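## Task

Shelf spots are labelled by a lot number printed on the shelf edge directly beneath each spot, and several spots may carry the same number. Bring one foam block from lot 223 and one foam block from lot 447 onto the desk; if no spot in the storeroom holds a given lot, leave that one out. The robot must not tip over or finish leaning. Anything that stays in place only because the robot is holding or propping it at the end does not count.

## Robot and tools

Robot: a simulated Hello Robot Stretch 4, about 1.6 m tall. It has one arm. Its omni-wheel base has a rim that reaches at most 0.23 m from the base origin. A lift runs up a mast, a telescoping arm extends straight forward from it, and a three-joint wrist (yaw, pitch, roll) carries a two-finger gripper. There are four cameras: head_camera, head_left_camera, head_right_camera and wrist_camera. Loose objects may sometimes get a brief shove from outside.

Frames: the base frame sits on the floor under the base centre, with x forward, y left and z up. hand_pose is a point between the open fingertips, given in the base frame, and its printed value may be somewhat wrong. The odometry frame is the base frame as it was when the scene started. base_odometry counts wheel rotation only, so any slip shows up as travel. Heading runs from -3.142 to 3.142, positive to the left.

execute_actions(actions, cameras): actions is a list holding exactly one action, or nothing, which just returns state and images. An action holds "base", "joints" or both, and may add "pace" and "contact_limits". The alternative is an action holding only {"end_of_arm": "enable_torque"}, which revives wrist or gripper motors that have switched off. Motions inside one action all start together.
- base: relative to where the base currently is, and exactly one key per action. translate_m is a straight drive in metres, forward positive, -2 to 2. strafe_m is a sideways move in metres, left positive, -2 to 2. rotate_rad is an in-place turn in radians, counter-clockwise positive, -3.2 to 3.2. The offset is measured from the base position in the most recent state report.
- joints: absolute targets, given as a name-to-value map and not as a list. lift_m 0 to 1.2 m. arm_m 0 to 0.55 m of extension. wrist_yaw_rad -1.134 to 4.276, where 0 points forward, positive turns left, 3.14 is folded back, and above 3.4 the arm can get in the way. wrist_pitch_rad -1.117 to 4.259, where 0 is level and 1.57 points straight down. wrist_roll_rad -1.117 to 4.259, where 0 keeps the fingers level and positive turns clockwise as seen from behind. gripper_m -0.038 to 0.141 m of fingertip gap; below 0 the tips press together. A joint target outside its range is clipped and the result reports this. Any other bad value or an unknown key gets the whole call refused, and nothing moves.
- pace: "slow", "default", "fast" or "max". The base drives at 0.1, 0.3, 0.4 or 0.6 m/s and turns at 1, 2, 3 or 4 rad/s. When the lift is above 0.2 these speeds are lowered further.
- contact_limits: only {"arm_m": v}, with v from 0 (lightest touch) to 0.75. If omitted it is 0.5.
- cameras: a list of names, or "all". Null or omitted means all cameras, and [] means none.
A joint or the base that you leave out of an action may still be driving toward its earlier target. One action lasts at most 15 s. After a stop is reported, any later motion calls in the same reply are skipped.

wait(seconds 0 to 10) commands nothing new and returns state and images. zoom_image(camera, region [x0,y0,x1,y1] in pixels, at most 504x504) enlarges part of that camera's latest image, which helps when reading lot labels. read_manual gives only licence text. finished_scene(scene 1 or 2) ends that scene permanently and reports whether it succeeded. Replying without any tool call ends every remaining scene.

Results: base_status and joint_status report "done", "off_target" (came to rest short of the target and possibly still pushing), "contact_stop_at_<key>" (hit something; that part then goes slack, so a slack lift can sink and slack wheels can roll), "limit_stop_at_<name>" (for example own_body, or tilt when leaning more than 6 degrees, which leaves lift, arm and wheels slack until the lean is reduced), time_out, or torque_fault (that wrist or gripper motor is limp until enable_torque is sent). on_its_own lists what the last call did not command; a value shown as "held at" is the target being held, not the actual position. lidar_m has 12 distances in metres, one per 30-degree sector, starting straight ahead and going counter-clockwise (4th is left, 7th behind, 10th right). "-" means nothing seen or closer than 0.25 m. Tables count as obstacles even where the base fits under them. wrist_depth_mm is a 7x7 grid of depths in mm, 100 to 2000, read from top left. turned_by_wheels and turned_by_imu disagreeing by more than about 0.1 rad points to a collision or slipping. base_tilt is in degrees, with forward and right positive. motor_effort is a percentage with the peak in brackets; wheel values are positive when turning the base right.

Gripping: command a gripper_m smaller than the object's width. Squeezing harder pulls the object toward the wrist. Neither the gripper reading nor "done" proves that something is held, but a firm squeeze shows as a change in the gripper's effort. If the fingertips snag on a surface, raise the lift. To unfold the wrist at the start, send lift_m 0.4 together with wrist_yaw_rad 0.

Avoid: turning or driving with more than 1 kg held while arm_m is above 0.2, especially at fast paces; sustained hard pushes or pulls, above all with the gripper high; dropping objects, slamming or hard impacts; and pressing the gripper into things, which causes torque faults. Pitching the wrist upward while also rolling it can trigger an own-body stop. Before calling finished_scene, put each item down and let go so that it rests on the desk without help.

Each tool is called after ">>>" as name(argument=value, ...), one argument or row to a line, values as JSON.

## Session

>>> execute_actions(
  actions=[],
)

Scene clock: 0.00 s.
base_odometry: x=+0.000 y=+0.000 heading=+0.000 (m, m, rad; odometry frame)
turned_by_wheels: +0.000 (rad since the last result)
turned_by_imu: +0.000 (rad since the last result)
base_tilt: forward=-0.1 right=-0.5 (deg)
lidar_m: 0.57 0.60 0.77 1.65 1.68 0.97 0.85 0.85 1.09 2.55 0.99 0.64
base_status: not commanded
joint_positions: lift_m=+0.215 arm_m=+0.000 wrist_yaw_rad=+3.203 wrist_pitch_rad=-0.016 wrist_roll_rad=-0.004 gripper_m=+0.057
joint_status: not commanded
motor_effort: lift_m=+18 arm_m=+0 wrist_yaw_rad=-2 wrist_pitch_rad=-8 wrist_roll_rad=-1 gripper_m=-4 wheel_0=+0 wheel_1=+0 wheel_2=+0 (%)
hand_pose: x=-0.1228 y=+0.0697 z=+0.3978 quat_wxyz=(-0.030, +0.008, -0.002, +1.000) (m; base frame)
wrist_depth_mm: - 133 134 1808 1808 1921 1921 / - 110 135 1308 1756 1863 1863 / - 119 148 1756 1808 1863 1983 / 137 136 1430 1808 1863 1863 1983 / 1661 1708 1397 1756 1808 1921 1863 / 229 1255 201 1205 200 1281 1229 / 226 878 946 - 946 866 917
pictures: head_camera, head_left_camera, head_right_camera, wrist_camera
camera_calibration (this result's frames):
wrist_camera: T_world_to_cam=[[-0.021371, 0.999603, 0.0183417, -0.0893482], [0.0203403, 0.0187768, -0.999617, 0.448786], [-0.999565, -0.0209897, -0.0207335, 0.116581], [0, 0, 0, 1]] pos_world=[0.105492, 0.083333, 0.45267]
Images, in order (width x height): head_camera 420x560, head_left_camera 420x672, head_right_camera 420x672, wrist_camera 616x392.

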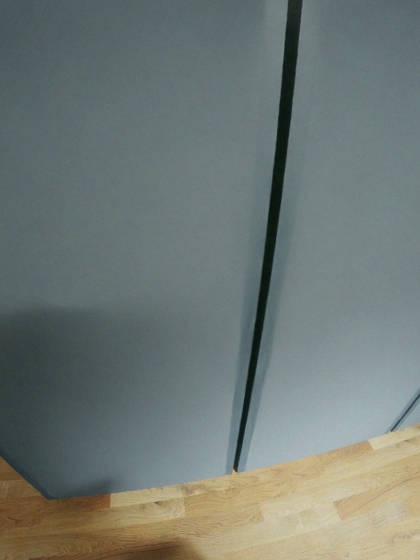

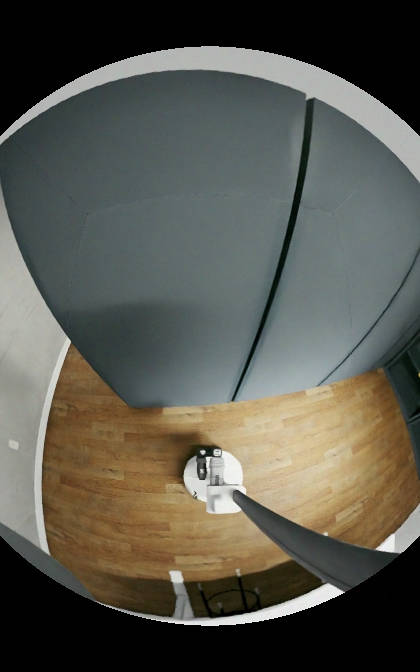

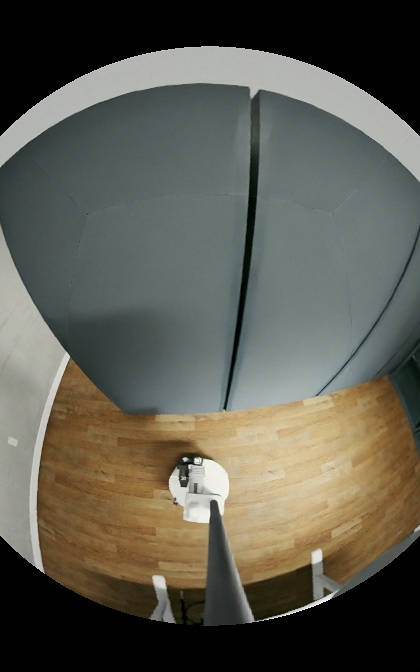

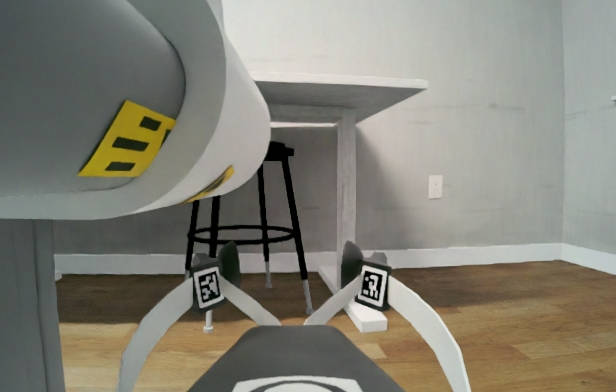

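>>> execute_actions(
  actions=[
    {"base":{"rotate_rad":-1.35},"joints":{"lift_m":0.6}},
  ],
  cameras=[],
)

>>> execute_actions(
  actions=[
    {"joints":{"wrist_yaw_rad":0,"gripper_m":0.0}},
  ],
)

Scene clock: 2.90 s.
base_odometry: x=+0.000 y=+0.000 heading=-1.350 (m, m, rad; odometry frame)
turned_by_wheels: -1.350 (rad since the last result)
turned_by_imu: -1.336 (rad since the last result)
base_tilt: forward=+0.0 right=-0.5 (deg)
lidar_m: 1.74 0.79 0.58 0.58 0.64 1.72 1.69 1.80 0.89 0.84 0.91 2.56
base_status: done
joint_positions: lift_m=+0.600 arm_m=+0.000 wrist_yaw_rad=+3.203 wrist_pitch_rad=-0.016 wrist_roll_rad=-0.004 gripper_m=+0.057
joint_status: all done
motor_effort: lift_m=+25(26) arm_m=+0(0) wrist_yaw_rad=-2(3) wrist_pitch_rad=-6(5) wrist_roll_rad=+0(2) gripper_m=-3(4) wheel_0=+3(9) wheel_1=+3(9) wheel_2=+1(5) (%)
hand_pose: x=-0.1228 y=+0.0697 z=+0.7823 quat_wxyz=(-0.030, +0.008, -0.002, +1.000) (m; base frame)
wrist_depth_mm: - 133 134 1808 1756 1708 1661 / - 110 134 1756 1756 1708 1708 / - 120 148 1808 1756 1708 1708 / 137 136 1808 1808 1756 1708 1708 / 1983 1921 1863 1863 1756 1756 1661 / 229 1983 202 1808 199 1756 1756 / 226 1618 1756 - 1808 1576 1708
pictures: none
No camera images: the call's "cameras" was empty. Leave "cameras" out to get every camera's image.

Scene clock: 5.37 s.
base_odometry: x=+0.000 y=+0.000 heading=-1.350 (m, m, rad; odometry frame)
turned_by_wheels: +0.000 (rad since the last result)
turned_by_imu: +0.001 (rad since the last result)
base_tilt: forward=+0.0 right=-0.4 (deg)
lidar_m: 1.73 0.77 0.59 0.56 0.65 1.71 1.66 1.78 0.87 0.84 0.93 2.60
base_status: not commanded
joint_positions: lift_m=+0.600 arm_m=+0.000 wrist_yaw_rad=+0.001 wrist_pitch_rad=-0.016 wrist_roll_rad=-0.004 gripper_m=+0.000
joint_status: all done
motor_effort: lift_m=+25(25) arm_m=-1(0) wrist_yaw_rad=-3(3) wrist_pitch_rad=-5(7) wrist_roll_rad=-1(1) gripper_m=-3(4) wheel_0=+3(3) wheel_1=+3(3) wheel_2=+1(1) (%)
hand_pose: x=+0.4589 y=-0.0873 z=+0.7823 quat_wxyz=(+1.000, -0.002, -0.008, +0.000) (m; base frame)
wrist_depth_mm: 891 1308 - - - - - / 904 1336 - - - - - / 946 1336 - - - - - / 931 1366 - - - - - / 931 1336 - - - - - / 917 1229 188 196 - - - / 917 1098 1756 - 1618 1576 1661
pictures: head_camera, head_left_camera, head_right_camera, wrist_camera
camera_calibration (this result's frames):
wrist_camera: T_world_to_cam=[[-0.0390728, -0.999068, 0.0183438, -0.0933854], [-0.0214453, -0.0175152, -0.999617, 0.840277], [0.999006, -0.0394512, -0.020741, -0.216067], [0, 0, 0, 1]] pos_world=[0.230223, -0.0871048, 0.837187]
Images, in order (width x height): head_camera 420x560, head_left_camera 420x672, head_right_camera 420x672, wrist_camera 616x392.

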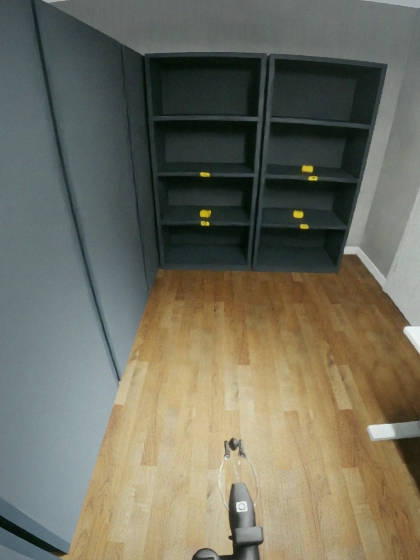

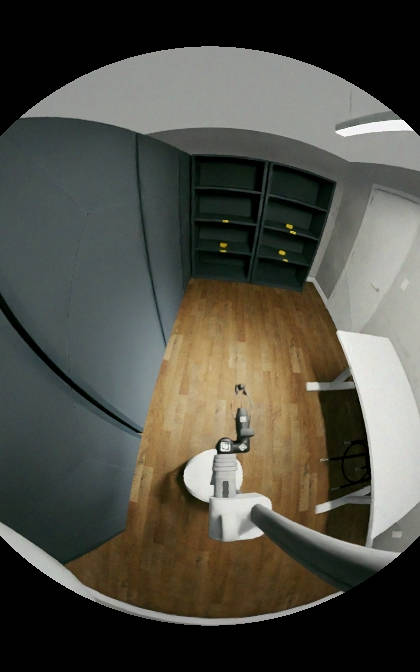

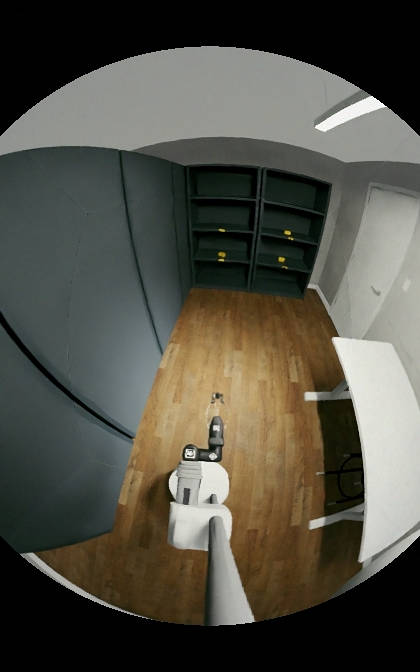

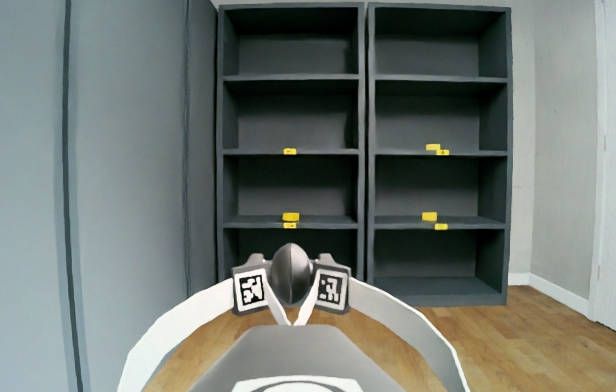

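>>> execute_actions(
  actions=[
    {"base":{"strafe_m":-0.3}},
  ],
  cameras=[],
)

>>> execute_actions(
  actions=[
    {"base":{"translate_m":1.4}},
  ],
  cameras=["head_camera","wrist_camera"],
)

Scene clock: 8.00 s.
base_odometry: x=-0.293 y=-0.066 heading=-1.350 (m, m, rad; odometry frame)
turned_by_wheels: +0.000 (rad since the last result)
turned_by_imu: +0.000 (rad since the last result)
base_tilt: forward=+0.0 right=-0.5 (deg)
lidar_m: 2.51 1.18 0.92 0.87 0.96 1.74 1.71 0.76 0.58 0.56 0.62 0.86
base_status: done
joint_positions: lift_m=+0.600 arm_m=+0.000 wrist_yaw_rad=+0.000 wrist_pitch_rad=-0.016 wrist_roll_rad=-0.004 gripper_m=+0.000
joint_status: not commanded
motor_effort: lift_m=+23(25) arm_m=+0(0) wrist_yaw_rad=-4(4) wrist_pitch_rad=-6(5) wrist_roll_rad=-1(1) gripper_m=-4(3) wheel_0=+0(10) wheel_1=-1(10) wheel_2=+0(1) (%)
hand_pose: x=+0.4589 y=-0.0874 z=+0.7825 quat_wxyz=(+1.000, -0.002, -0.008, +0.000) (m; base frame)
wrist_depth_mm: 1308 1863 - - - - - / 1336 1921 - - - - 1921 / 1366 1921 - - - - 1921 / 1336 1921 - - - - 1921 / 1336 1921 - - - - 1921 / 1308 1808 187 196 - - 1983 / 1308 1499 1756 - 1618 1576 1661
pictures: none
No camera images: the call's "cameras" was empty. Leave "cameras" out to get every camera's image.

Scene clock: 14.17 s.
base_odometry: x=+0.015 y=-1.432 heading=-1.349 (m, m, rad; odometry frame)
turned_by_wheels: +0.000 (rad since the last result)
turned_by_imu: +0.007 (rad since the last result)
base_tilt: forward=+0.0 right=-0.4 (deg)
lidar_m: 1.12 1.01 0.77 0.73 0.82 1.21 3.12 0.90 0.80 1.42 1.52 1.14
base_status: done
joint_positions: lift_m=+0.600 arm_m=+0.000 wrist_yaw_rad=+0.000 wrist_pitch_rad=-0.016 wrist_roll_rad=-0.004 gripper_m=+0.000
joint_status: not commanded
motor_effort: lift_m=+23(23) arm_m=+0(0) wrist_yaw_rad=-1(0) wrist_pitch_rad=-5(4) wrist_roll_rad=+0(1) gripper_m=-5(4) wheel_0=+1(7) wheel_1=+1(8) wheel_2=+1(9) (%)
hand_pose: x=+0.4589 y=-0.0874 z=+0.7825 quat_wxyz=(+1.000, -0.002, -0.008, +0.000) (m; base frame)
wrist_depth_mm: 1042 1366 1366 1366 1308 1336 1336 / 1042 1397 1366 1336 1336 1336 1308 / 991 1308 1430 1336 946 1281 1255 / 1060 1430 1397 1397 1336 1336 1336 / 1060 1336 1430 946 1138 1366 1366 / 976 1255 187 196 946 1397 1366 / 1042 1229 1430 - 1160 1366 1397
pictures: head_camera, wrist_camera
camera_calibration (this result's frames):
wrist_camera: T_world_to_cam=[[-0.0394298, -0.999054, 0.0183438, -0.093327], [-0.0214516, -0.0175075, -0.999617, 0.840412], [0.998992, -0.0398082, -0.020741, -0.216062], [0, 0, 0, 1]] pos_world=[0.230192, -0.0871262, 0.83732]
Images, in order (width x height): head_camera 420x560, wrist_camera 616x392.

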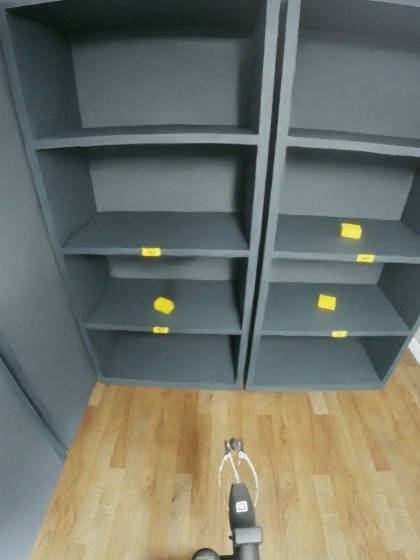

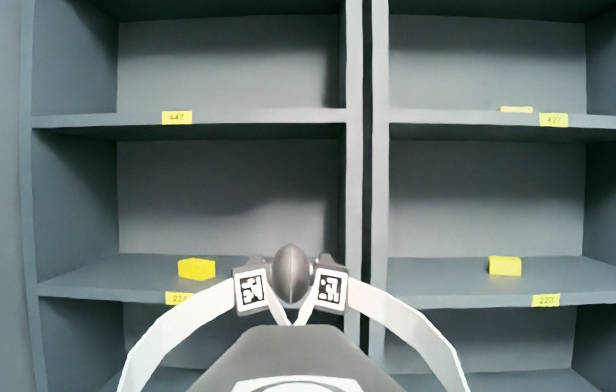

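>>> zoom_image(
  camera="wrist_camera",
  region=[440, 90, 616, 320],
)

>>> zoom_image(
  camera="head_camera",
  region=[120, 210, 400, 360],
)

Region (440, 90, 616, 320) of wrist_camera's 616x392 image, scaled by 2.191; it fills the left 386 columns of this view, and the rest is white.

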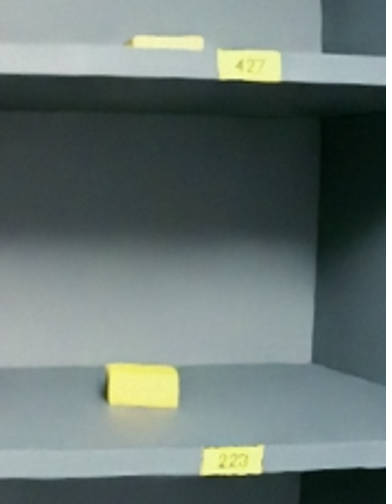

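Region (120, 210, 400, 360) of head_camera's 420x560 image, scaled by 1.800, with more detail than that image has; it fills the top 270 rows of this view, and the rest is white.

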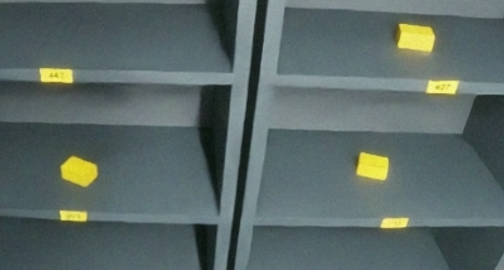

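>>> execute_actions(
  actions=[
    {"base":{"strafe_m":-0.6},"joints":{"wrist_pitch_rad":0.35,"gripper_m":0.14}},
  ],
  cameras=[],
)

>>> execute_actions(
  actions=[
    {"base":{"translate_m":0.4},"joints":{"lift_m":0.58}},
  ],
  cameras=["head_camera","wrist_camera"],
)

Scene clock: 18.53 s.
base_odometry: x=-0.570 y=-1.563 heading=-1.349 (m, m, rad; odometry frame)
turned_by_wheels: +0.000 (rad since the last result)
turned_by_imu: +0.000 (rad since the last result)
base_tilt: forward=+0.0 right=-0.4 (deg)
lidar_m: 1.05 1.18 1.38 1.34 1.44 2.18 0.48 0.51 0.76 0.80 0.92 1.08
base_status: done
joint_positions: lift_m=+0.600 arm_m=+0.000 wrist_yaw_rad=+0.000 wrist_pitch_rad=+0.352 wrist_roll_rad=-0.004 gripper_m=+0.140
joint_status: all done
motor_effort: lift_m=+23(23) arm_m=+0(0) wrist_yaw_rad=-1(1) wrist_pitch_rad=-5(4) wrist_roll_rad=-1(2) gripper_m=-2(8) wheel_0=+0(9) wheel_1=-1(10) wheel_2=+0(1) (%)
hand_pose: x=+0.4412 y=-0.0874 z=+0.6784 quat_wxyz=(+0.985, -0.002, +0.175, +0.000) (m; base frame)
wrist_depth_mm: 1229 842 1205 1205 1182 904 1205 / 1308 866 1281 1255 1255 1008 1229 / 1060 917 991 976 1008 931 1281 / 1464 1008 1430 1430 1430 1182 1255 / 1255 1042 1336 1366 1281 1366 1229 / 1118 1078 1098 1078 1078 1138 1160 / 976 960 1008 - 1008 991 1008
pictures: none
No camera images: the call's "cameras" was empty. Leave "cameras" out to get every camera's image.

Scene clock: 21.33 s.
base_odometry: x=-0.482 y=-1.953 heading=-1.349 (m, m, rad; odometry frame)
turned_by_wheels: +0.000 (rad since the last result)
turned_by_imu: +0.003 (rad since the last result)
base_tilt: forward=+0.0 right=-0.5 (deg)
lidar_m: 0.66 0.74 1.10 1.30 1.43 2.13 0.89 0.94 0.89 0.90 0.95 0.70
base_status: done
joint_positions: lift_m=+0.580 arm_m=+0.000 wrist_yaw_rad=+0.000 wrist_pitch_rad=+0.352 wrist_roll_rad=-0.004 gripper_m=+0.140
joint_status: all done
motor_effort: lift_m=+15(21) arm_m=+0(0) wrist_yaw_rad=-3(2) wrist_pitch_rad=-4(3) wrist_roll_rad=-1(2) gripper_m=-1(0) wheel_0=+1(6) wheel_1=+3(8) wheel_2=+0(9) (%)
hand_pose: x=+0.4412 y=-0.0874 z=+0.6591 quat_wxyz=(+0.985, -0.002, +0.175, +0.000) (m; base frame)
wrist_depth_mm: 530 759 854 842 831 820 676 / 535 768 891 878 866 866 676 / 544 759 917 904 904 866 676 / 530 603 615 621 627 634 615 / 574 539 1098 1078 525 521 525 / 615 699 960 960 960 866 654 / 654 809 878 - 891 842 640
pictures: head_camera, wrist_camera
camera_calibration (this result's frames):
wrist_camera: T_world_to_cam=[[-0.0302637, -0.99905, 0.0313513, -0.104402], [-0.379499, -0.0175323, -0.925026, 0.825541], [0.924697, -0.0398925, -0.378608, 0.0676799], [0, 0, 0, 1]] pos_world=[0.247549, -0.0871296, 0.792544]
Images, in order (width x height): head_camera 420x560, wrist_camera 616x392.

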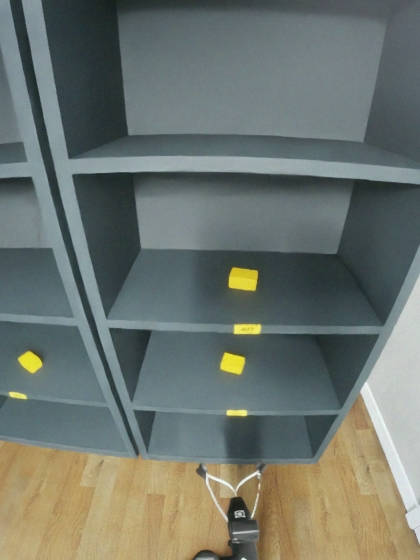

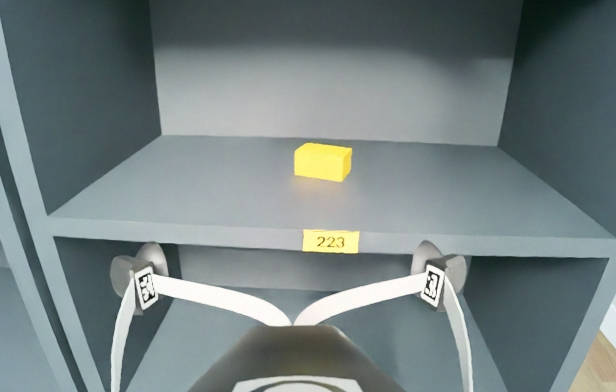

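>>> execute_actions(
  actions=[
    {"base":{"strafe_m":-0.045},"joints":{"arm_m":0.25,"lift_m":0.56}},
  ],
  cameras=["wrist_camera"],
)

Scene clock: 23.50 s.
base_odometry: x=-0.526 y=-1.963 heading=-1.349 (m, m, rad; odometry frame)
turned_by_wheels: +0.000 (rad since the last result)
turned_by_imu: +0.001 (rad since the last result)
base_tilt: forward=+0.0 right=-0.5 (deg)
lidar_m: 0.65 0.72 1.11 1.36 1.46 2.19 0.88 0.93 0.84 0.84 0.90 0.69
base_status: done
joint_positions: lift_m=+0.560 arm_m=+0.249 wrist_yaw_rad=+0.000 wrist_pitch_rad=+0.352 wrist_roll_rad=-0.004 gripper_m=+0.140
joint_status: all done
motor_effort: lift_m=+14(13) arm_m=+8(10) wrist_yaw_rad=-3(0) wrist_pitch_rad=-5(6) wrist_roll_rad=-2(2) gripper_m=-2(1) wheel_0=+1(9) wheel_1=+1(7) wheel_2=-1(0) (%)
hand_pose: x=+0.6902 y=-0.0874 z=+0.6391 quat_wxyz=(+0.985, -0.002, +0.175, +0.000) (m; base frame)
wrist_depth_mm: 554 609 603 603 603 591 585 / 564 647 640 634 627 621 609 / 574 683 676 676 668 668 634 / 521 549 559 462 574 585 585 / 410 413 424 427 427 430 433 / 325 312 314 317 319 330 342 / 291 290 289 - 294 283 290
pictures: wrist_camera
camera_calibration (this result's frames):
wrist_camera: T_world_to_cam=[[-0.0302205, -0.999051, 0.0313537, -0.0962618], [-0.379574, -0.0175477, -0.924995, 0.901575], [0.924668, -0.0398549, -0.378684, -0.170033], [0, 0, 0, 1]] pos_world=[0.49653, -0.0871265, 0.772582]
Images, in order (width x height): wrist_camera 616x392.

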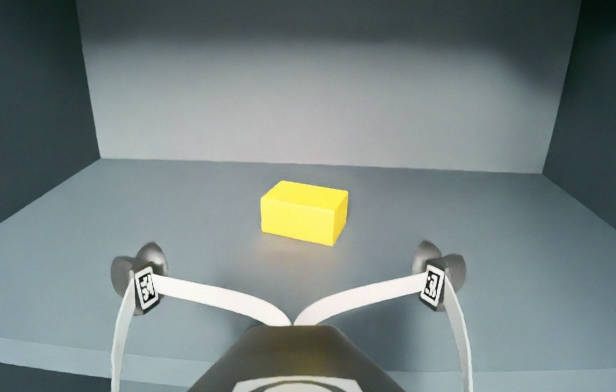

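>>> execute_actions(
  actions=[
    {"base":{"strafe_m":-0.015},"joints":{"arm_m":0.3,"lift_m":0.515}},
  ],
  cameras=[],
)

>>> execute_actions(
  actions=[
    {"joints":{"arm_m":0.435}},
  ],
  cameras=["wrist_camera"],
)

Scene clock: 25.03 s.
base_odometry: x=-0.541 y=-1.967 heading=-1.349 (m, m, rad; odometry frame)
turned_by_wheels: +0.000 (rad since the last result)
turned_by_imu: +0.001 (rad since the last result)
base_tilt: forward=+0.0 right=-0.4 (deg)
lidar_m: 0.66 0.73 1.09 1.37 1.47 2.24 0.88 0.92 0.83 0.83 0.91 0.67
base_status: done
joint_positions: lift_m=+0.515 arm_m=+0.299 wrist_yaw_rad=+0.000 wrist_pitch_rad=+0.352 wrist_roll_rad=-0.004 gripper_m=+0.140
joint_status: all done
motor_effort: lift_m=+14(15) arm_m=+8(7) wrist_yaw_rad=-3(0) wrist_pitch_rad=-7(5) wrist_roll_rad=-1(0) gripper_m=+0(1) wheel_0=+1(9) wheel_1=+0(8) wheel_2=+0(1) (%)
hand_pose: x=+0.7402 y=-0.0874 z=+0.5941 quat_wxyz=(+0.985, -0.002, +0.175, +0.000) (m; base frame)
wrist_depth_mm: 564 564 564 559 549 544 539 / 574 597 591 580 580 574 564 / 559 615 615 609 609 603 603 / 439 449 424 377 462 469 473 / 330 336 340 347 347 349 347 / 263 250 253 256 256 265 276 / 226 223 234 - 237 228 -
pictures: none
No camera images: the call's "cameras" was empty. Leave "cameras" out to get every camera's image.

Scene clock: 26.47 s.
base_odometry: x=-0.541 y=-1.967 heading=-1.349 (m, m, rad; odometry frame)
turned_by_wheels: +0.000 (rad since the last result)
turned_by_imu: +0.001 (rad since the last result)
base_tilt: forward=+0.0 right=-0.4 (deg)
lidar_m: 0.67 0.73 1.08 1.38 1.52 2.21 0.85 0.94 0.84 0.82 0.91 0.67
base_status: not commanded
joint_positions: lift_m=+0.515 arm_m=+0.434 wrist_yaw_rad=+0.000 wrist_pitch_rad=+0.352 wrist_roll_rad=-0.004 gripper_m=+0.140
joint_status: all done
motor_effort: lift_m=+14(14) arm_m=+8(9) wrist_yaw_rad=-1(0) wrist_pitch_rad=-6(5) wrist_roll_rad=-1(0) gripper_m=+1(2) wheel_0=+1(1) wheel_1=+0(0) wheel_2=+0(0) (%)
hand_pose: x=+0.8752 y=-0.0874 z=+0.5941 quat_wxyz=(+0.985, -0.002, +0.175, +0.000) (m; base frame)
wrist_depth_mm: 445 442 436 433 424 421 418 / 469 462 459 455 452 445 442 / 500 496 488 488 480 473 466 / 442 445 452 459 459 462 473 / 330 334 309 262 329 349 347 / 263 250 253 235 255 265 274 / 226 223 233 - 237 228 -
pictures: wrist_camera
camera_calibration (this result's frames):
wrist_camera: T_world_to_cam=[[-0.0302383, -0.999051, 0.031355, -0.0892501], [-0.379611, -0.0175406, -0.92498, 0.930199], [0.924652, -0.0398726, -0.37872, -0.358112], [0, 0, 0, 1]] pos_world=[0.681544, -0.087128, 0.727589]
Images, in order (width x height): wrist_camera 616x392.

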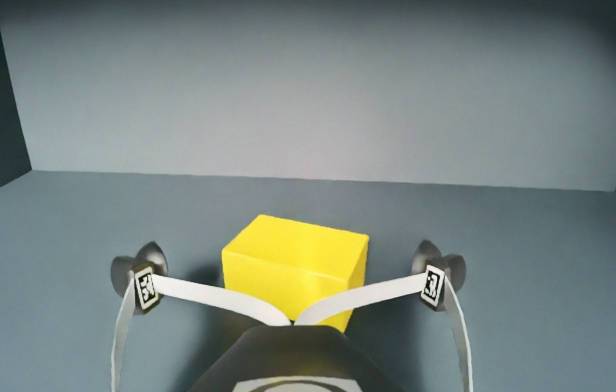

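>>> execute_actions(
  actions=[
    {"joints":{"gripper_m":0.035}},
  ],
  cameras=["wrist_camera"],
)

>>> execute_actions(
  actions=[
    {"joints":{"lift_m":0.55}},
  ],
  cameras=["wrist_camera"],
)

Scene clock: 28.77 s.
base_odometry: x=-0.541 y=-1.967 heading=-1.349 (m, m, rad; odometry frame)
turned_by_wheels: +0.000 (rad since the last result)
turned_by_imu: +0.001 (rad since the last result)
base_tilt: forward=+0.0 right=-0.4 (deg)
lidar_m: 0.64 0.72 1.08 1.36 1.49 2.21 0.88 0.93 0.82 0.83 0.90 0.68
base_status: not commanded
joint_positions: lift_m=+0.515 arm_m=+0.434 wrist_yaw_rad=+0.000 wrist_pitch_rad=+0.352 wrist_roll_rad=-0.004 gripper_m=+0.035
joint_status: all done
motor_effort: lift_m=+14(14) arm_m=+8(8) wrist_yaw_rad=-2(3) wrist_pitch_rad=-5(6) wrist_roll_rad=+0(0) gripper_m=-3(5) wheel_0=+1(1) wheel_1=+0(0) wheel_2=+0(0) (%)
hand_pose: x=+0.8752 y=-0.0874 z=+0.5941 quat_wxyz=(+0.985, -0.002, +0.175, +0.000) (m; base frame)
wrist_depth_mm: 442 436 433 430 427 421 421 / 466 466 459 455 449 445 439 / 496 492 488 484 480 477 469 / 439 442 452 455 462 469 473 / 330 336 273 262 347 349 349 / 263 266 196 242 190 277 276 / 226 220 233 - 229 228 -
pictures: wrist_camera
camera_calibration (this result's frames):
wrist_camera: T_world_to_cam=[[-0.0302384, -0.999051, 0.031355, -0.08925], [-0.379611, -0.0175406, -0.92498, 0.930199], [0.924652, -0.0398726, -0.37872, -0.358112], [0, 0, 0, 1]] pos_world=[0.681544, -0.087128, 0.727589]
Images, in order (width x height): wrist_camera 616x392.

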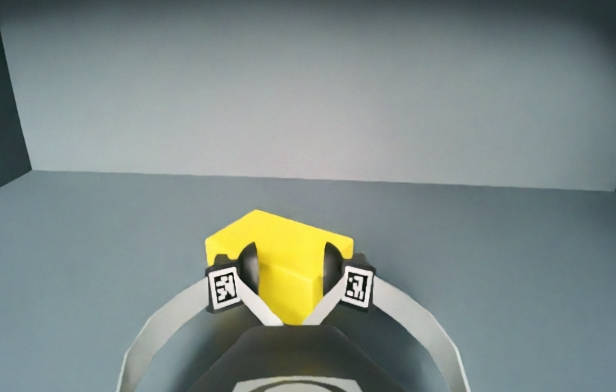

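Scene clock: 29.73 s.
base_odometry: x=-0.541 y=-1.967 heading=-1.349 (m, m, rad; odometry frame)
turned_by_wheels: +0.000 (rad since the last result)
turned_by_imu: +0.000 (rad since the last result)
base_tilt: forward=+0.0 right=-0.5 (deg)
lidar_m: 0.66 0.73 1.11 1.37 1.48 2.20 0.87 0.93 0.85 0.83 0.90 0.69
base_status: not commanded
joint_positions: lift_m=+0.550 arm_m=+0.434 wrist_yaw_rad=+0.000 wrist_pitch_rad=+0.352 wrist_roll_rad=-0.004 gripper_m=+0.035
joint_status: all done
motor_effort: lift_m=+24(24) arm_m=+8(9) wrist_yaw_rad=-1(1) wrist_pitch_rad=-5(5) wrist_roll_rad=-1(1) gripper_m=-4(5) wheel_0=+1(1) wheel_1=+0(0) wheel_2=+0(0) (%)
hand_pose: x=+0.8752 y=-0.0874 z=+0.6283 quat_wxyz=(+0.985, -0.002, +0.175, +0.000) (m; base frame)
wrist_depth_mm: 442 439 436 433 427 424 418 / 466 462 459 459 452 445 439 / 496 492 492 484 480 473 469 / 521 517 508 508 508 500 492 / 389 397 402 410 410 413 415 / 309 315 196 260 190 327 325 / 267 259 276 - 271 268 277
pictures: wrist_camera
camera_calibration (this result's frames):
wrist_camera: T_world_to_cam=[[-0.0302384, -0.999051, 0.0313549, -0.0903202], [-0.379611, -0.0175405, -0.92498, 0.961772], [0.924652, -0.0398726, -0.37872, -0.345187], [0, 0, 0, 1]] pos_world=[0.681546, -0.087128, 0.761723]
Images, in order (width x height): wrist_camera 616x392.

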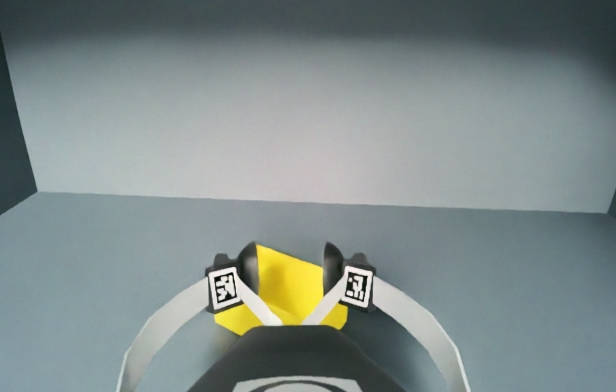

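>>> execute_actions(
  actions=[
    {"joints":{"gripper_m":0.14,"arm_m":0.36}},
  ],
  cameras=["wrist_camera"],
)

Scene clock: 32.03 s.
base_odometry: x=-0.541 y=-1.967 heading=-1.349 (m, m, rad; odometry frame)
turned_by_wheels: +0.000 (rad since the last result)
turned_by_imu: +0.001 (rad since the last result)
base_tilt: forward=+0.0 right=-0.4 (deg)
lidar_m: 0.64 0.73 1.10 1.37 1.50 2.21 0.89 0.94 0.84 0.83 0.92 0.67
base_status: not commanded
joint_positions: lift_m=+0.550 arm_m=+0.361 wrist_yaw_rad=+0.000 wrist_pitch_rad=+0.352 wrist_roll_rad=-0.004 gripper_m=+0.140
joint_status: all done
motor_effort: lift_m=+25(25) arm_m=-8(7) wrist_yaw_rad=-2(2) wrist_pitch_rad=-4(3) wrist_roll_rad=+0(2) gripper_m=+2(1) wheel_0=+1(1) wheel_1=+0(0) wheel_2=+0(0) (%)
hand_pose: x=+0.8031 y=-0.0874 z=+0.6283 quat_wxyz=(+0.985, -0.002, +0.175, +0.000) (m; base frame)
wrist_depth_mm: 508 504 504 500 492 480 484 / 530 539 530 525 521 517 508 / 564 569 564 554 554 544 539 / 521 525 530 539 544 554 559 / 389 394 366 340 410 410 410 / 310 296 298 303 303 315 327 / 268 264 276 - 281 270 278
pictures: wrist_camera
camera_calibration (this result's frames):
wrist_camera: T_world_to_cam=[[-0.03033, -0.999048, 0.0313564, -0.0924514], [-0.379657, -0.0175052, -0.924962, 0.93443], [0.92463, -0.0399587, -0.378765, -0.278516], [0, 0, 0, 1]] pos_world=[0.609483, -0.0871352, 0.761719]
Images, in order (width x height): wrist_camera 616x392.

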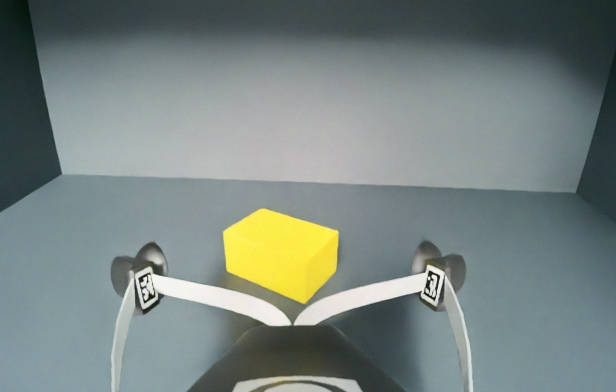

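>>> execute_actions(
  actions=[
    {"base":{"strafe_m":0.012},"joints":{"lift_m":0.53,"arm_m":0.40}},
  ],
  cameras=[],
)

>>> execute_actions(
  actions=[
    {"joints":{"lift_m":0.512,"arm_m":0.485}},
  ],
  cameras=["wrist_camera"],
)

>>> execute_actions(
  actions=[
    {"joints":{"gripper_m":0.015}},
  ],
  cameras=["wrist_camera"],
)

>>> execute_actions(
  actions=[
    {"joints":{"lift_m":0.55}},
  ],
  cameras=["wrist_camera"],
)

Scene clock: 33.40 s.
base_odometry: x=-0.529 y=-1.964 heading=-1.349 (m, m, rad; odometry frame)
turned_by_wheels: +0.000 (rad since the last result)
turned_by_imu: +0.001 (rad since the last result)
base_tilt: forward=+0.0 right=-0.4 (deg)
lidar_m: 0.66 0.72 1.09 1.36 1.49 2.20 0.88 0.92 0.85 0.85 0.89 0.68
base_status: done
joint_positions: lift_m=+0.530 arm_m=+0.399 wrist_yaw_rad=+0.000 wrist_pitch_rad=+0.352 wrist_roll_rad=-0.004 gripper_m=+0.140
joint_status: all done
motor_effort: lift_m=+14(22) arm_m=+8(9) wrist_yaw_rad=-2(1) wrist_pitch_rad=-5(7) wrist_roll_rad=+0(1) gripper_m=-1(1) wheel_0=-1(8) wheel_1=+3(12) wheel_2=-1(0) (%)
hand_pose: x=+0.8402 y=-0.0874 z=+0.6091 quat_wxyz=(+0.985, -0.002, +0.175, +0.000) (m; base frame)
wrist_depth_mm: 477 469 469 466 462 455 452 / 500 500 500 492 484 480 473 / 530 535 535 525 517 512 504 / 473 480 492 492 500 504 508 / 355 362 347 298 375 375 375 / 283 271 274 276 277 289 298 / 243 241 252 - 257 246 253
pictures: none
No camera images: the call's "cameras" was empty. Leave "cameras" out to get every camera's image.

Scene clock: 34.60 s.
base_odometry: x=-0.529 y=-1.964 heading=-1.349 (m, m, rad; odometry frame)
turned_by_wheels: +0.000 (rad since the last result)
turned_by_imu: +0.000 (rad since the last result)
base_tilt: forward=+0.0 right=-0.4 (deg)
lidar_m: 0.65 0.72 1.12 1.35 1.48 2.18 0.86 0.95 0.84 0.84 0.92 0.69
base_status: not commanded
joint_positions: lift_m=+0.512 arm_m=+0.484 wrist_yaw_rad=+0.000 wrist_pitch_rad=+0.352 wrist_roll_rad=-0.004 gripper_m=+0.140
joint_status: all done
motor_effort: lift_m=+14(13) arm_m=+8(9) wrist_yaw_rad=-1(1) wrist_pitch_rad=-6(5) wrist_roll_rad=-1(0) gripper_m=-1(1) wheel_0=-1(1) wheel_1=+3(3) wheel_2=-1(1) (%)
hand_pose: x=+0.9252 y=-0.0874 z=+0.5911 quat_wxyz=(+0.985, -0.002, +0.175, +0.000) (m; base frame)
wrist_depth_mm: 399 392 392 387 384 377 375 / 418 418 413 410 407 399 394 / 449 442 436 436 430 427 418 / 436 439 445 449 449 442 439 / 325 329 332 270 340 343 343 / 258 246 224 190 224 262 270 / 222 219 229 - 234 224 -
pictures: wrist_camera
camera_calibration (this result's frames):
wrist_camera: T_world_to_cam=[[-0.0302964, -0.999049, 0.0313567, -0.087607], [-0.379662, -0.017518, -0.92496, 0.946405], [0.924629, -0.0399278, -0.37877, -0.405432], [0, 0, 0, 1]] pos_world=[0.731534, -0.0871326, 0.724568]
Images, in order (width x height): wrist_camera 616x392.

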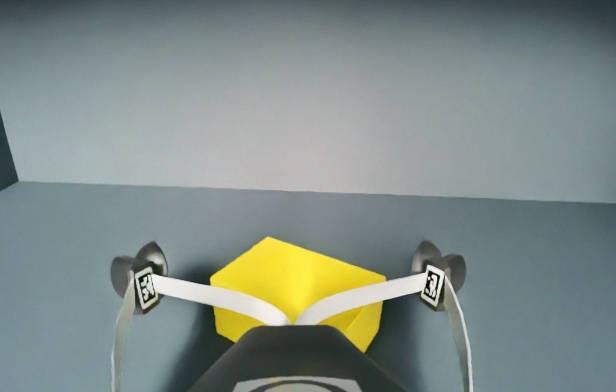

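Scene clock: 36.83 s.
base_odometry: x=-0.529 y=-1.964 heading=-1.349 (m, m, rad; odometry frame)
turned_by_wheels: +0.000 (rad since the last result)
turned_by_imu: +0.001 (rad since the last result)
base_tilt: forward=+0.0 right=-0.5 (deg)
lidar_m: 0.66 0.73 1.11 1.35 1.47 2.19 0.89 0.92 0.87 0.84 0.92 0.68
base_status: not commanded
joint_positions: lift_m=+0.512 arm_m=+0.484 wrist_yaw_rad=+0.000 wrist_pitch_rad=+0.352 wrist_roll_rad=-0.004 gripper_m=+0.016
joint_status: all done
motor_effort: lift_m=+14(14) arm_m=+8(9) wrist_yaw_rad=-1(2) wrist_pitch_rad=-5(5) wrist_roll_rad=-2(0) gripper_m=-28(26) wheel_0=-1(1) wheel_1=+3(3) wheel_2=+0(0) (%)
hand_pose: x=+0.9252 y=-0.0874 z=+0.5911 quat_wxyz=(+0.985, -0.002, +0.175, +0.000) (m; base frame)
wrist_depth_mm: 397 394 392 387 384 379 375 / 415 415 413 410 404 399 397 / 449 445 439 436 430 424 418 / 433 436 439 449 445 442 436 / 327 330 334 338 342 342 342 / 258 176 197 196 197 178 270 / 213 221 219 - 225 224 -
pictures: wrist_camera
camera_calibration (this result's frames):
wrist_camera: T_world_to_cam=[[-0.0302963, -0.999049, 0.0313566, -0.0876069], [-0.379662, -0.0175179, -0.92496, 0.946405], [0.924629, -0.0399278, -0.37877, -0.405432], [0, 0, 0, 1]] pos_world=[0.731534, -0.0871326, 0.724568]
Images, in order (width x height): wrist_camera 616x392.

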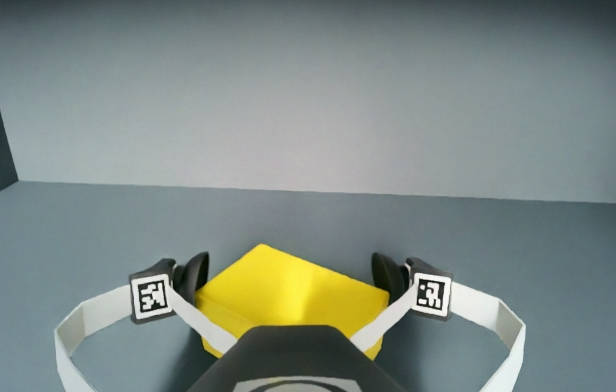

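Scene clock: 37.83 s.
base_odometry: x=-0.529 y=-1.964 heading=-1.349 (m, m, rad; odometry frame)
turned_by_wheels: +0.000 (rad since the last result)
turned_by_imu: +0.000 (rad since the last result)
base_tilt: forward=+0.0 right=-0.4 (deg)
lidar_m: 0.66 0.73 1.10 1.35 1.50 2.18 0.90 0.93 0.84 0.83 0.91 0.69
base_status: not commanded
joint_positions: lift_m=+0.550 arm_m=+0.484 wrist_yaw_rad=+0.000 wrist_pitch_rad=+0.352 wrist_roll_rad=-0.004 gripper_m=+0.016
joint_status: all done
motor_effort: lift_m=+25(27) arm_m=+8(8) wrist_yaw_rad=-2(3) wrist_pitch_rad=-6(4) wrist_roll_rad=+0(1) gripper_m=-27(25) wheel_0=-1(1) wheel_1=+3(3) wheel_2=-1(0) (%)
hand_pose: x=+0.9252 y=-0.0874 z=+0.6282 quat_wxyz=(+0.985, -0.002, +0.175, +0.000) (m; base frame)
wrist_depth_mm: 399 394 392 389 382 379 375 / 418 415 415 407 404 399 394 / 449 449 439 433 430 427 418 / 473 466 469 462 459 452 449 / 389 397 402 407 413 410 413 / 309 176 197 195 196 177 325 / 256 266 262 - 271 270 277
pictures: wrist_camera
camera_calibration (this result's frames):
wrist_camera: T_world_to_cam=[[-0.0302937, -0.999049, 0.031359, -0.0887748], [-0.379733, -0.017518, -0.92493, 0.980781], [0.9246, -0.0399277, -0.378841, -0.391297], [0, 0, 0, 1]] pos_world=[0.731538, -0.0871326, 0.761698]
Images, in order (width x height): wrist_camera 616x392.

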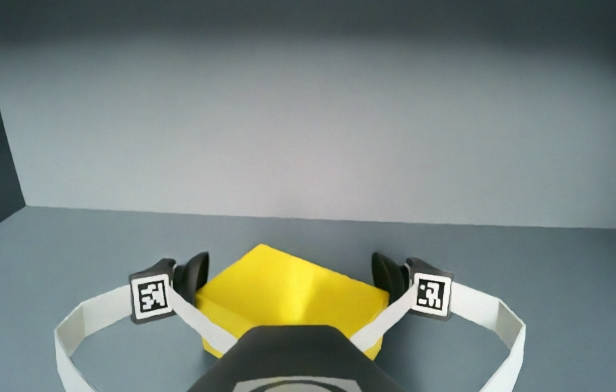

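>>> execute_actions(
  actions=[
    {"joints":{"arm_m":0.0},"base":{"translate_m":-0.15}},
  ],
  cameras=[],
)

>>> execute_actions(
  actions=[
    {"base":{"rotate_rad":-3.14},"joints":{"lift_m":0.8}},
  ],
)

Scene clock: 40.73 s.
base_odometry: x=-0.562 y=-1.818 heading=-1.349 (m, m, rad; odometry frame)
turned_by_wheels: +0.000 (rad since the last result)
turned_by_imu: +0.001 (rad since the last result)
base_tilt: forward=+0.0 right=-0.4 (deg)
lidar_m: 0.80 0.89 1.33 1.36 1.48 2.21 0.73 0.77 0.83 0.80 0.91 0.84
base_status: done
joint_positions: lift_m=+0.550 arm_m=+0.001 wrist_yaw_rad=+0.000 wrist_pitch_rad=+0.353 wrist_roll_rad=-0.004 gripper_m=+0.016
joint_status: all done
motor_effort: lift_m=+25(25) arm_m=-8(8) wrist_yaw_rad=-2(2) wrist_pitch_rad=-8(9) wrist_roll_rad=-1(1) gripper_m=-25(25) wheel_0=-1(6) wheel_1=-1(7) wheel_2=-1(8) (%)
hand_pose: x=+0.4431 y=-0.0875 z=+0.6281 quat_wxyz=(+0.984, -0.002, +0.176, +0.000) (m; base frame)
wrist_depth_mm: 609 866 976 960 960 854 580 / 621 904 1042 1025 1008 854 585 / 654 788 788 809 820 759 621 / 683 866 1160 1160 1160 676 1098 / 741 854 1205 1205 1205 842 1182 / 878 176 196 196 196 177 1118 / 854 854 842 - 831 820 946
pictures: none
No camera images: the call's "cameras" was empty. Leave "cameras" out to get every camera's image.

Scene clock: 43.60 s.
base_odometry: x=-0.562 y=-1.818 heading=+1.795 (m, m, rad; odometry frame)
turned_by_wheels: -3.140 (rad since the last result)
turned_by_imu: -3.109 (rad since the last result)
base_tilt: forward=+0.0 right=-0.4 (deg)
lidar_m: 0.73 0.78 0.82 0.81 0.90 0.84 0.82 0.90 1.30 1.35 1.49 2.20
base_status: done
joint_positions: lift_m=+0.800 arm_m=+0.001 wrist_yaw_rad=+0.000 wrist_pitch_rad=+0.353 wrist_roll_rad=-0.004 gripper_m=+0.016
joint_status: all done
motor_effort: lift_m=+23(24) arm_m=-8(9) wrist_yaw_rad=-2(3) wrist_pitch_rad=-8(6) wrist_roll_rad=+0(0) gripper_m=-25(24) wheel_0=+3(7) wheel_1=+3(10) wheel_2=+1(4) (%)
hand_pose: x=+0.4431 y=-0.0874 z=+0.8782 quat_wxyz=(+0.984, -0.002, +0.175, +0.000) (m; base frame)
wrist_depth_mm: 1255 1808 - - - - - / 1281 1708 - - - - - / 1008 1025 1025 - - - - / 676 683 741 - - - - / 732 574 574 1863 1863 1863 1808 / 1182 176 197 196 196 177 1499 / 991 1160 1160 - 1229 1229 1281
pictures: head_camera, head_left_camera, head_right_camera, wrist_camera
camera_calibration (this result's frames):
wrist_camera: T_world_to_cam=[[-0.0303743, -0.999046, 0.0313798, -0.111227], [-0.38008, -0.0174916, -0.924788, 1.02899], [0.924455, -0.0400167, -0.379186, 0.149508], [0, 0, 0, 1]] pos_world=[0.249507, -0.0871394, 1.01178]
Images, in order (width x height): head_camera 420x560, head_left_camera 420x672, head_right_camera 420x672, wrist_camera 616x392.

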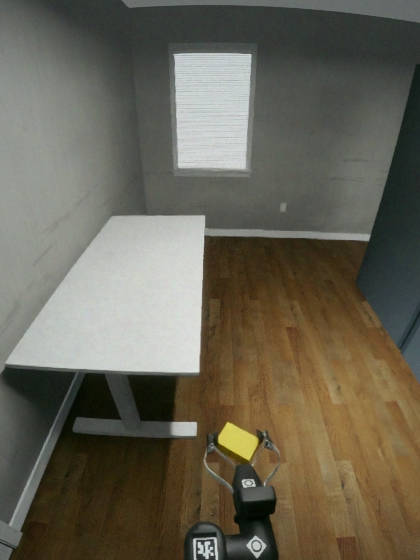

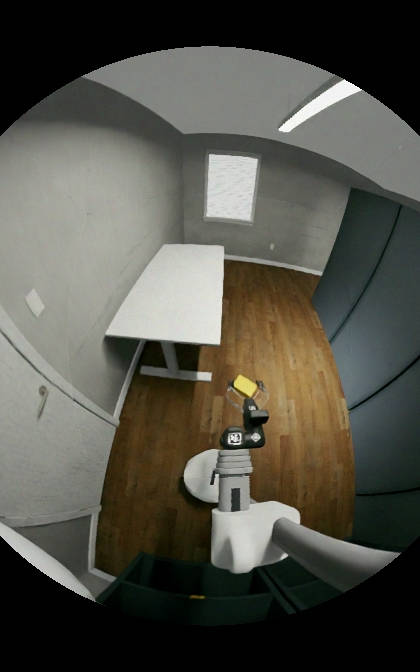

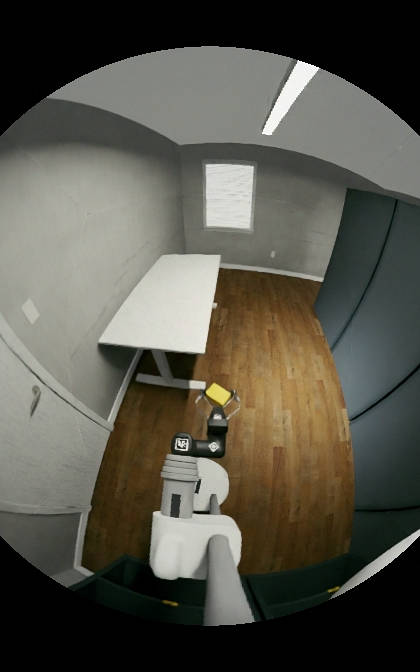

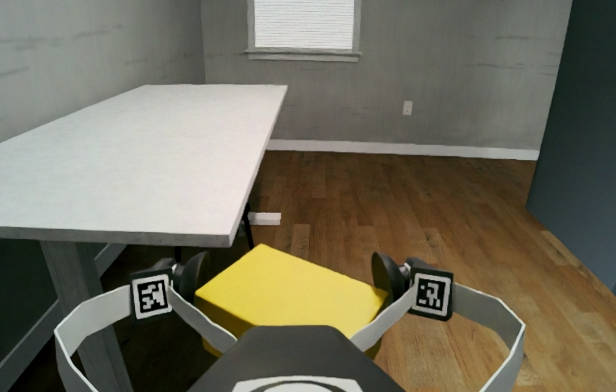

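>>> execute_actions(
  actions=[
    {"base":{"strafe_m":0.36}},
  ],
  cameras=[],
)

>>> execute_actions(
  actions=[
    {"base":{"translate_m":0.12},"joints":{"arm_m":0.42,"lift_m":0.76}},
  ],
  cameras=["head_camera","wrist_camera"],
)

Scene clock: 46.50 s.
base_odometry: x=-0.913 y=-1.898 heading=+1.795 (m, m, rad; odometry frame)
turned_by_wheels: +0.000 (rad since the last result)
turned_by_imu: +0.002 (rad since the last result)
base_tilt: forward=+0.0 right=-0.5 (deg)
lidar_m: 0.74 0.66 0.47 0.47 0.51 0.82 0.79 0.85 1.26 1.72 1.85 0.77
base_status: done
joint_positions: lift_m=+0.800 arm_m=+0.001 wrist_yaw_rad=+0.000 wrist_pitch_rad=+0.353 wrist_roll_rad=-0.004 gripper_m=+0.016
joint_status: not commanded
motor_effort: lift_m=+23(23) arm_m=-8(8) wrist_yaw_rad=+1(2) wrist_pitch_rad=-4(7) wrist_roll_rad=-1(1) gripper_m=-25(24) wheel_0=+0(10) wheel_1=+1(10) wheel_2=+1(3) (%)
hand_pose: x=+0.4431 y=-0.0874 z=+0.8782 quat_wxyz=(+0.984, -0.002, +0.175, +0.000) (m; base frame)
wrist_depth_mm: 798 1118 - - - - - / 798 1160 1756 - - - - / 820 1008 1025 1025 1308 - - / 668 683 691 707 707 - - / 778 1042 585 585 597 1808 1863 / 778 176 197 196 196 178 1430 / 778 1160 1205 - 1229 1229 1255
pictures: none
No camera images: the call's "cameras" was empty. Leave "cameras" out to get every camera's image.

Scene clock: 48.83 s.
base_odometry: x=-0.940 y=-1.781 heading=+1.795 (m, m, rad; odometry frame)
turned_by_wheels: +0.000 (rad since the last result)
turned_by_imu: +0.002 (rad since the last result)
base_tilt: forward=+0.0 right=-0.4 (deg)
lidar_m: 0.63 0.65 0.43 0.43 0.48 0.74 0.90 0.97 1.50 1.75 1.89 0.64
base_status: done
joint_positions: lift_m=+0.760 arm_m=+0.419 wrist_yaw_rad=+0.000 wrist_pitch_rad=+0.352 wrist_roll_rad=-0.004 gripper_m=+0.016
joint_status: all done
motor_effort: lift_m=+14(21) arm_m=+8(9) wrist_yaw_rad=-2(0) wrist_pitch_rad=-5(7) wrist_roll_rad=+0(2) gripper_m=-27(29) wheel_0=+2(7) wheel_1=+2(7) wheel_2=+1(10) (%)
hand_pose: x=+0.8602 y=-0.0874 z=+0.8390 quat_wxyz=(+0.985, -0.002, +0.175, +0.000) (m; base frame)
wrist_depth_mm: 723 1042 1983 - - - - / 741 1042 1576 - - - - / 750 866 866 878 891 - - / 574 585 597 597 609 - - / 433 442 449 455 455 459 1756 / 343 176 197 196 196 177 368 / 285 296 289 - 300 300 307
pictures: head_camera, wrist_camera
camera_calibration (this result's frames):
wrist_camera: T_world_to_cam=[[-0.0302052, -0.999051, 0.0313713, -0.09742], [-0.37982, -0.0175592, -0.924894, 1.15114], [0.924567, -0.039852, -0.378929, -0.25121], [0, 0, 0, 1]] pos_world=[0.666543, -0.0871256, 0.972546]
Images, in order (width x height): head_camera 420x560, wrist_camera 616x392.

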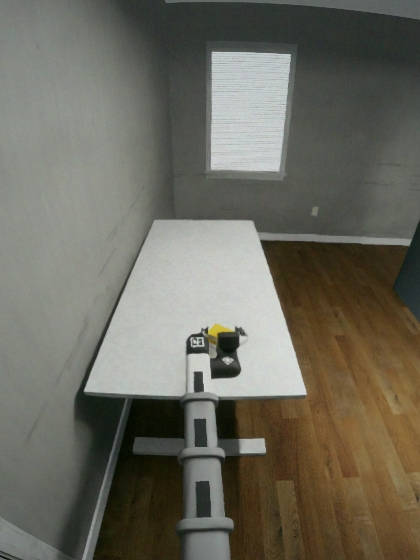

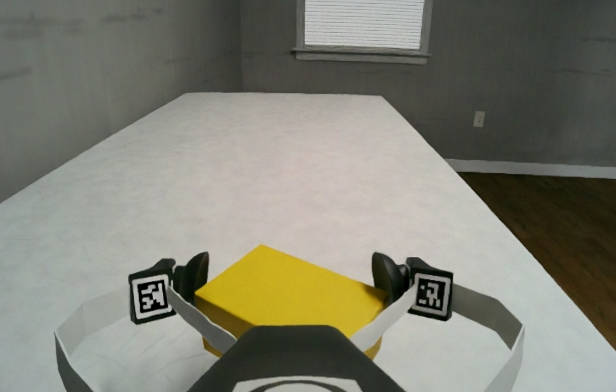

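>>> execute_actions(
  actions=[
    {"joints":{"lift_m":0.705}},
  ],
  cameras=[],
)

>>> execute_actions(
  actions=[
    {"joints":{"gripper_m":0.14}},
  ],
  cameras=[],
)

>>> execute_actions(
  actions=[
    {"joints":{"lift_m":0.8,"arm_m":0,"wrist_pitch_rad":0}},
  ],
  cameras=["head_camera"],
)

Scene clock: 50.27 s.
base_odometry: x=-0.940 y=-1.781 heading=+1.795 (m, m, rad; odometry frame)
turned_by_wheels: +0.000 (rad since the last result)
turned_by_imu: +0.001 (rad since the last result)
base_tilt: forward=+0.0 right=-0.4 (deg)
lidar_m: 0.63 0.65 0.44 0.42 0.52 0.76 0.91 0.96 1.50 1.73 1.88 0.65
base_status: not commanded
joint_positions: lift_m=+0.705 arm_m=+0.419 wrist_yaw_rad=+0.000 wrist_pitch_rad=+0.352 wrist_roll_rad=-0.004 gripper_m=+0.016
joint_status: all done
motor_effort: lift_m=+14(15) arm_m=+8(8) wrist_yaw_rad=-2(2) wrist_pitch_rad=-6(6) wrist_roll_rad=-1(1) gripper_m=-25(28) wheel_0=+2(2) wheel_1=+2(2) wheel_2=+1(1) (%)
hand_pose: x=+0.8602 y=-0.0874 z=+0.7840 quat_wxyz=(+0.985, -0.002, +0.175, +0.000) (m; base frame)
wrist_depth_mm: 723 1042 1983 - - - - / 741 991 1308 1308 - - - / 668 676 676 683 699 - - / 449 452 459 462 469 477 - / 334 342 345 351 353 353 375 / 266 176 196 196 197 177 279 / 221 229 225 - 233 232 -
pictures: none
No camera images: the call's "cameras" was empty. Leave "cameras" out to get every camera's image.

Scene clock: 52.50 s.
base_odometry: x=-0.940 y=-1.781 heading=+1.795 (m, m, rad; odometry frame)
turned_by_wheels: +0.000 (rad since the last result)
turned_by_imu: +0.001 (rad since the last result)
base_tilt: forward=+0.0 right=-0.5 (deg)
lidar_m: 0.62 0.66 0.45 0.42 0.51 0.76 0.91 1.00 1.46 1.73 1.87 0.64
base_status: not commanded
joint_positions: lift_m=+0.705 arm_m=+0.419 wrist_yaw_rad=+0.000 wrist_pitch_rad=+0.352 wrist_roll_rad=-0.004 gripper_m=+0.140
joint_status: all done
motor_effort: lift_m=+14(14) arm_m=+8(8) wrist_yaw_rad=-2(2) wrist_pitch_rad=-5(6) wrist_roll_rad=-1(2) gripper_m=+1(24) wheel_0=+2(2) wheel_1=+2(2) wheel_2=+1(1) (%)
hand_pose: x=+0.8602 y=-0.0874 z=+0.7840 quat_wxyz=(+0.985, -0.002, +0.175, +0.000) (m; base frame)
wrist_depth_mm: 723 1042 1983 - - - - / 732 976 1281 1336 - - - / 676 668 676 691 707 - - / 449 452 459 462 469 477 - / 336 340 345 351 353 353 373 / 268 255 231 205 227 270 279 / 229 228 236 - 240 232 -
pictures: none
No camera images: the call's "cameras" was empty. Leave "cameras" out to get every camera's image.

Scene clock: 54.83 s.
base_odometry: x=-0.940 y=-1.781 heading=+1.795 (m, m, rad; odometry frame)
turned_by_wheels: +0.000 (rad since the last result)
turned_by_imu: +0.001 (rad since the last result)
base_tilt: forward=-0.1 right=-0.4 (deg)
lidar_m: 0.61 0.64 0.45 0.43 0.49 0.78 0.91 0.96 1.47 1.74 1.86 0.65
base_status: not commanded
joint_positions: lift_m=+0.800 arm_m=+0.001 wrist_yaw_rad=+0.000 wrist_pitch_rad=+0.003 wrist_roll_rad=-0.004 gripper_m=+0.140
joint_status: all done
motor_effort: lift_m=+24(25) arm_m=-8(11) wrist_yaw_rad=-1(2) wrist_pitch_rad=-9(13) wrist_roll_rad=+0(1) gripper_m=+0(1) wheel_0=+2(2) wheel_1=+2(2) wheel_2=+1(1) (%)
hand_pose: x=+0.4609 y=-0.0874 z=+0.9770 quat_wxyz=(+1.000, -0.002, +0.001, +0.000) (m; base frame)
wrist_depth_mm: 778 1118 - - - - - / 788 1138 - - - - - / 798 1160 - - - - - / 798 1160 - - - - - / 798 1008 1397 1397 - - - / 750 707 723 732 723 - - / 603 574 621 - 627 1921 -
pictures: head_camera
Images, in order (width x height): head_camera 420x560.

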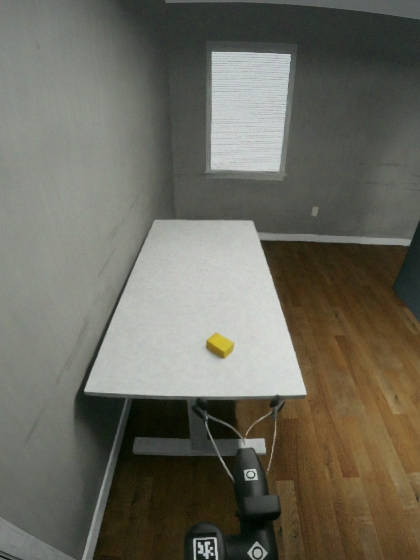

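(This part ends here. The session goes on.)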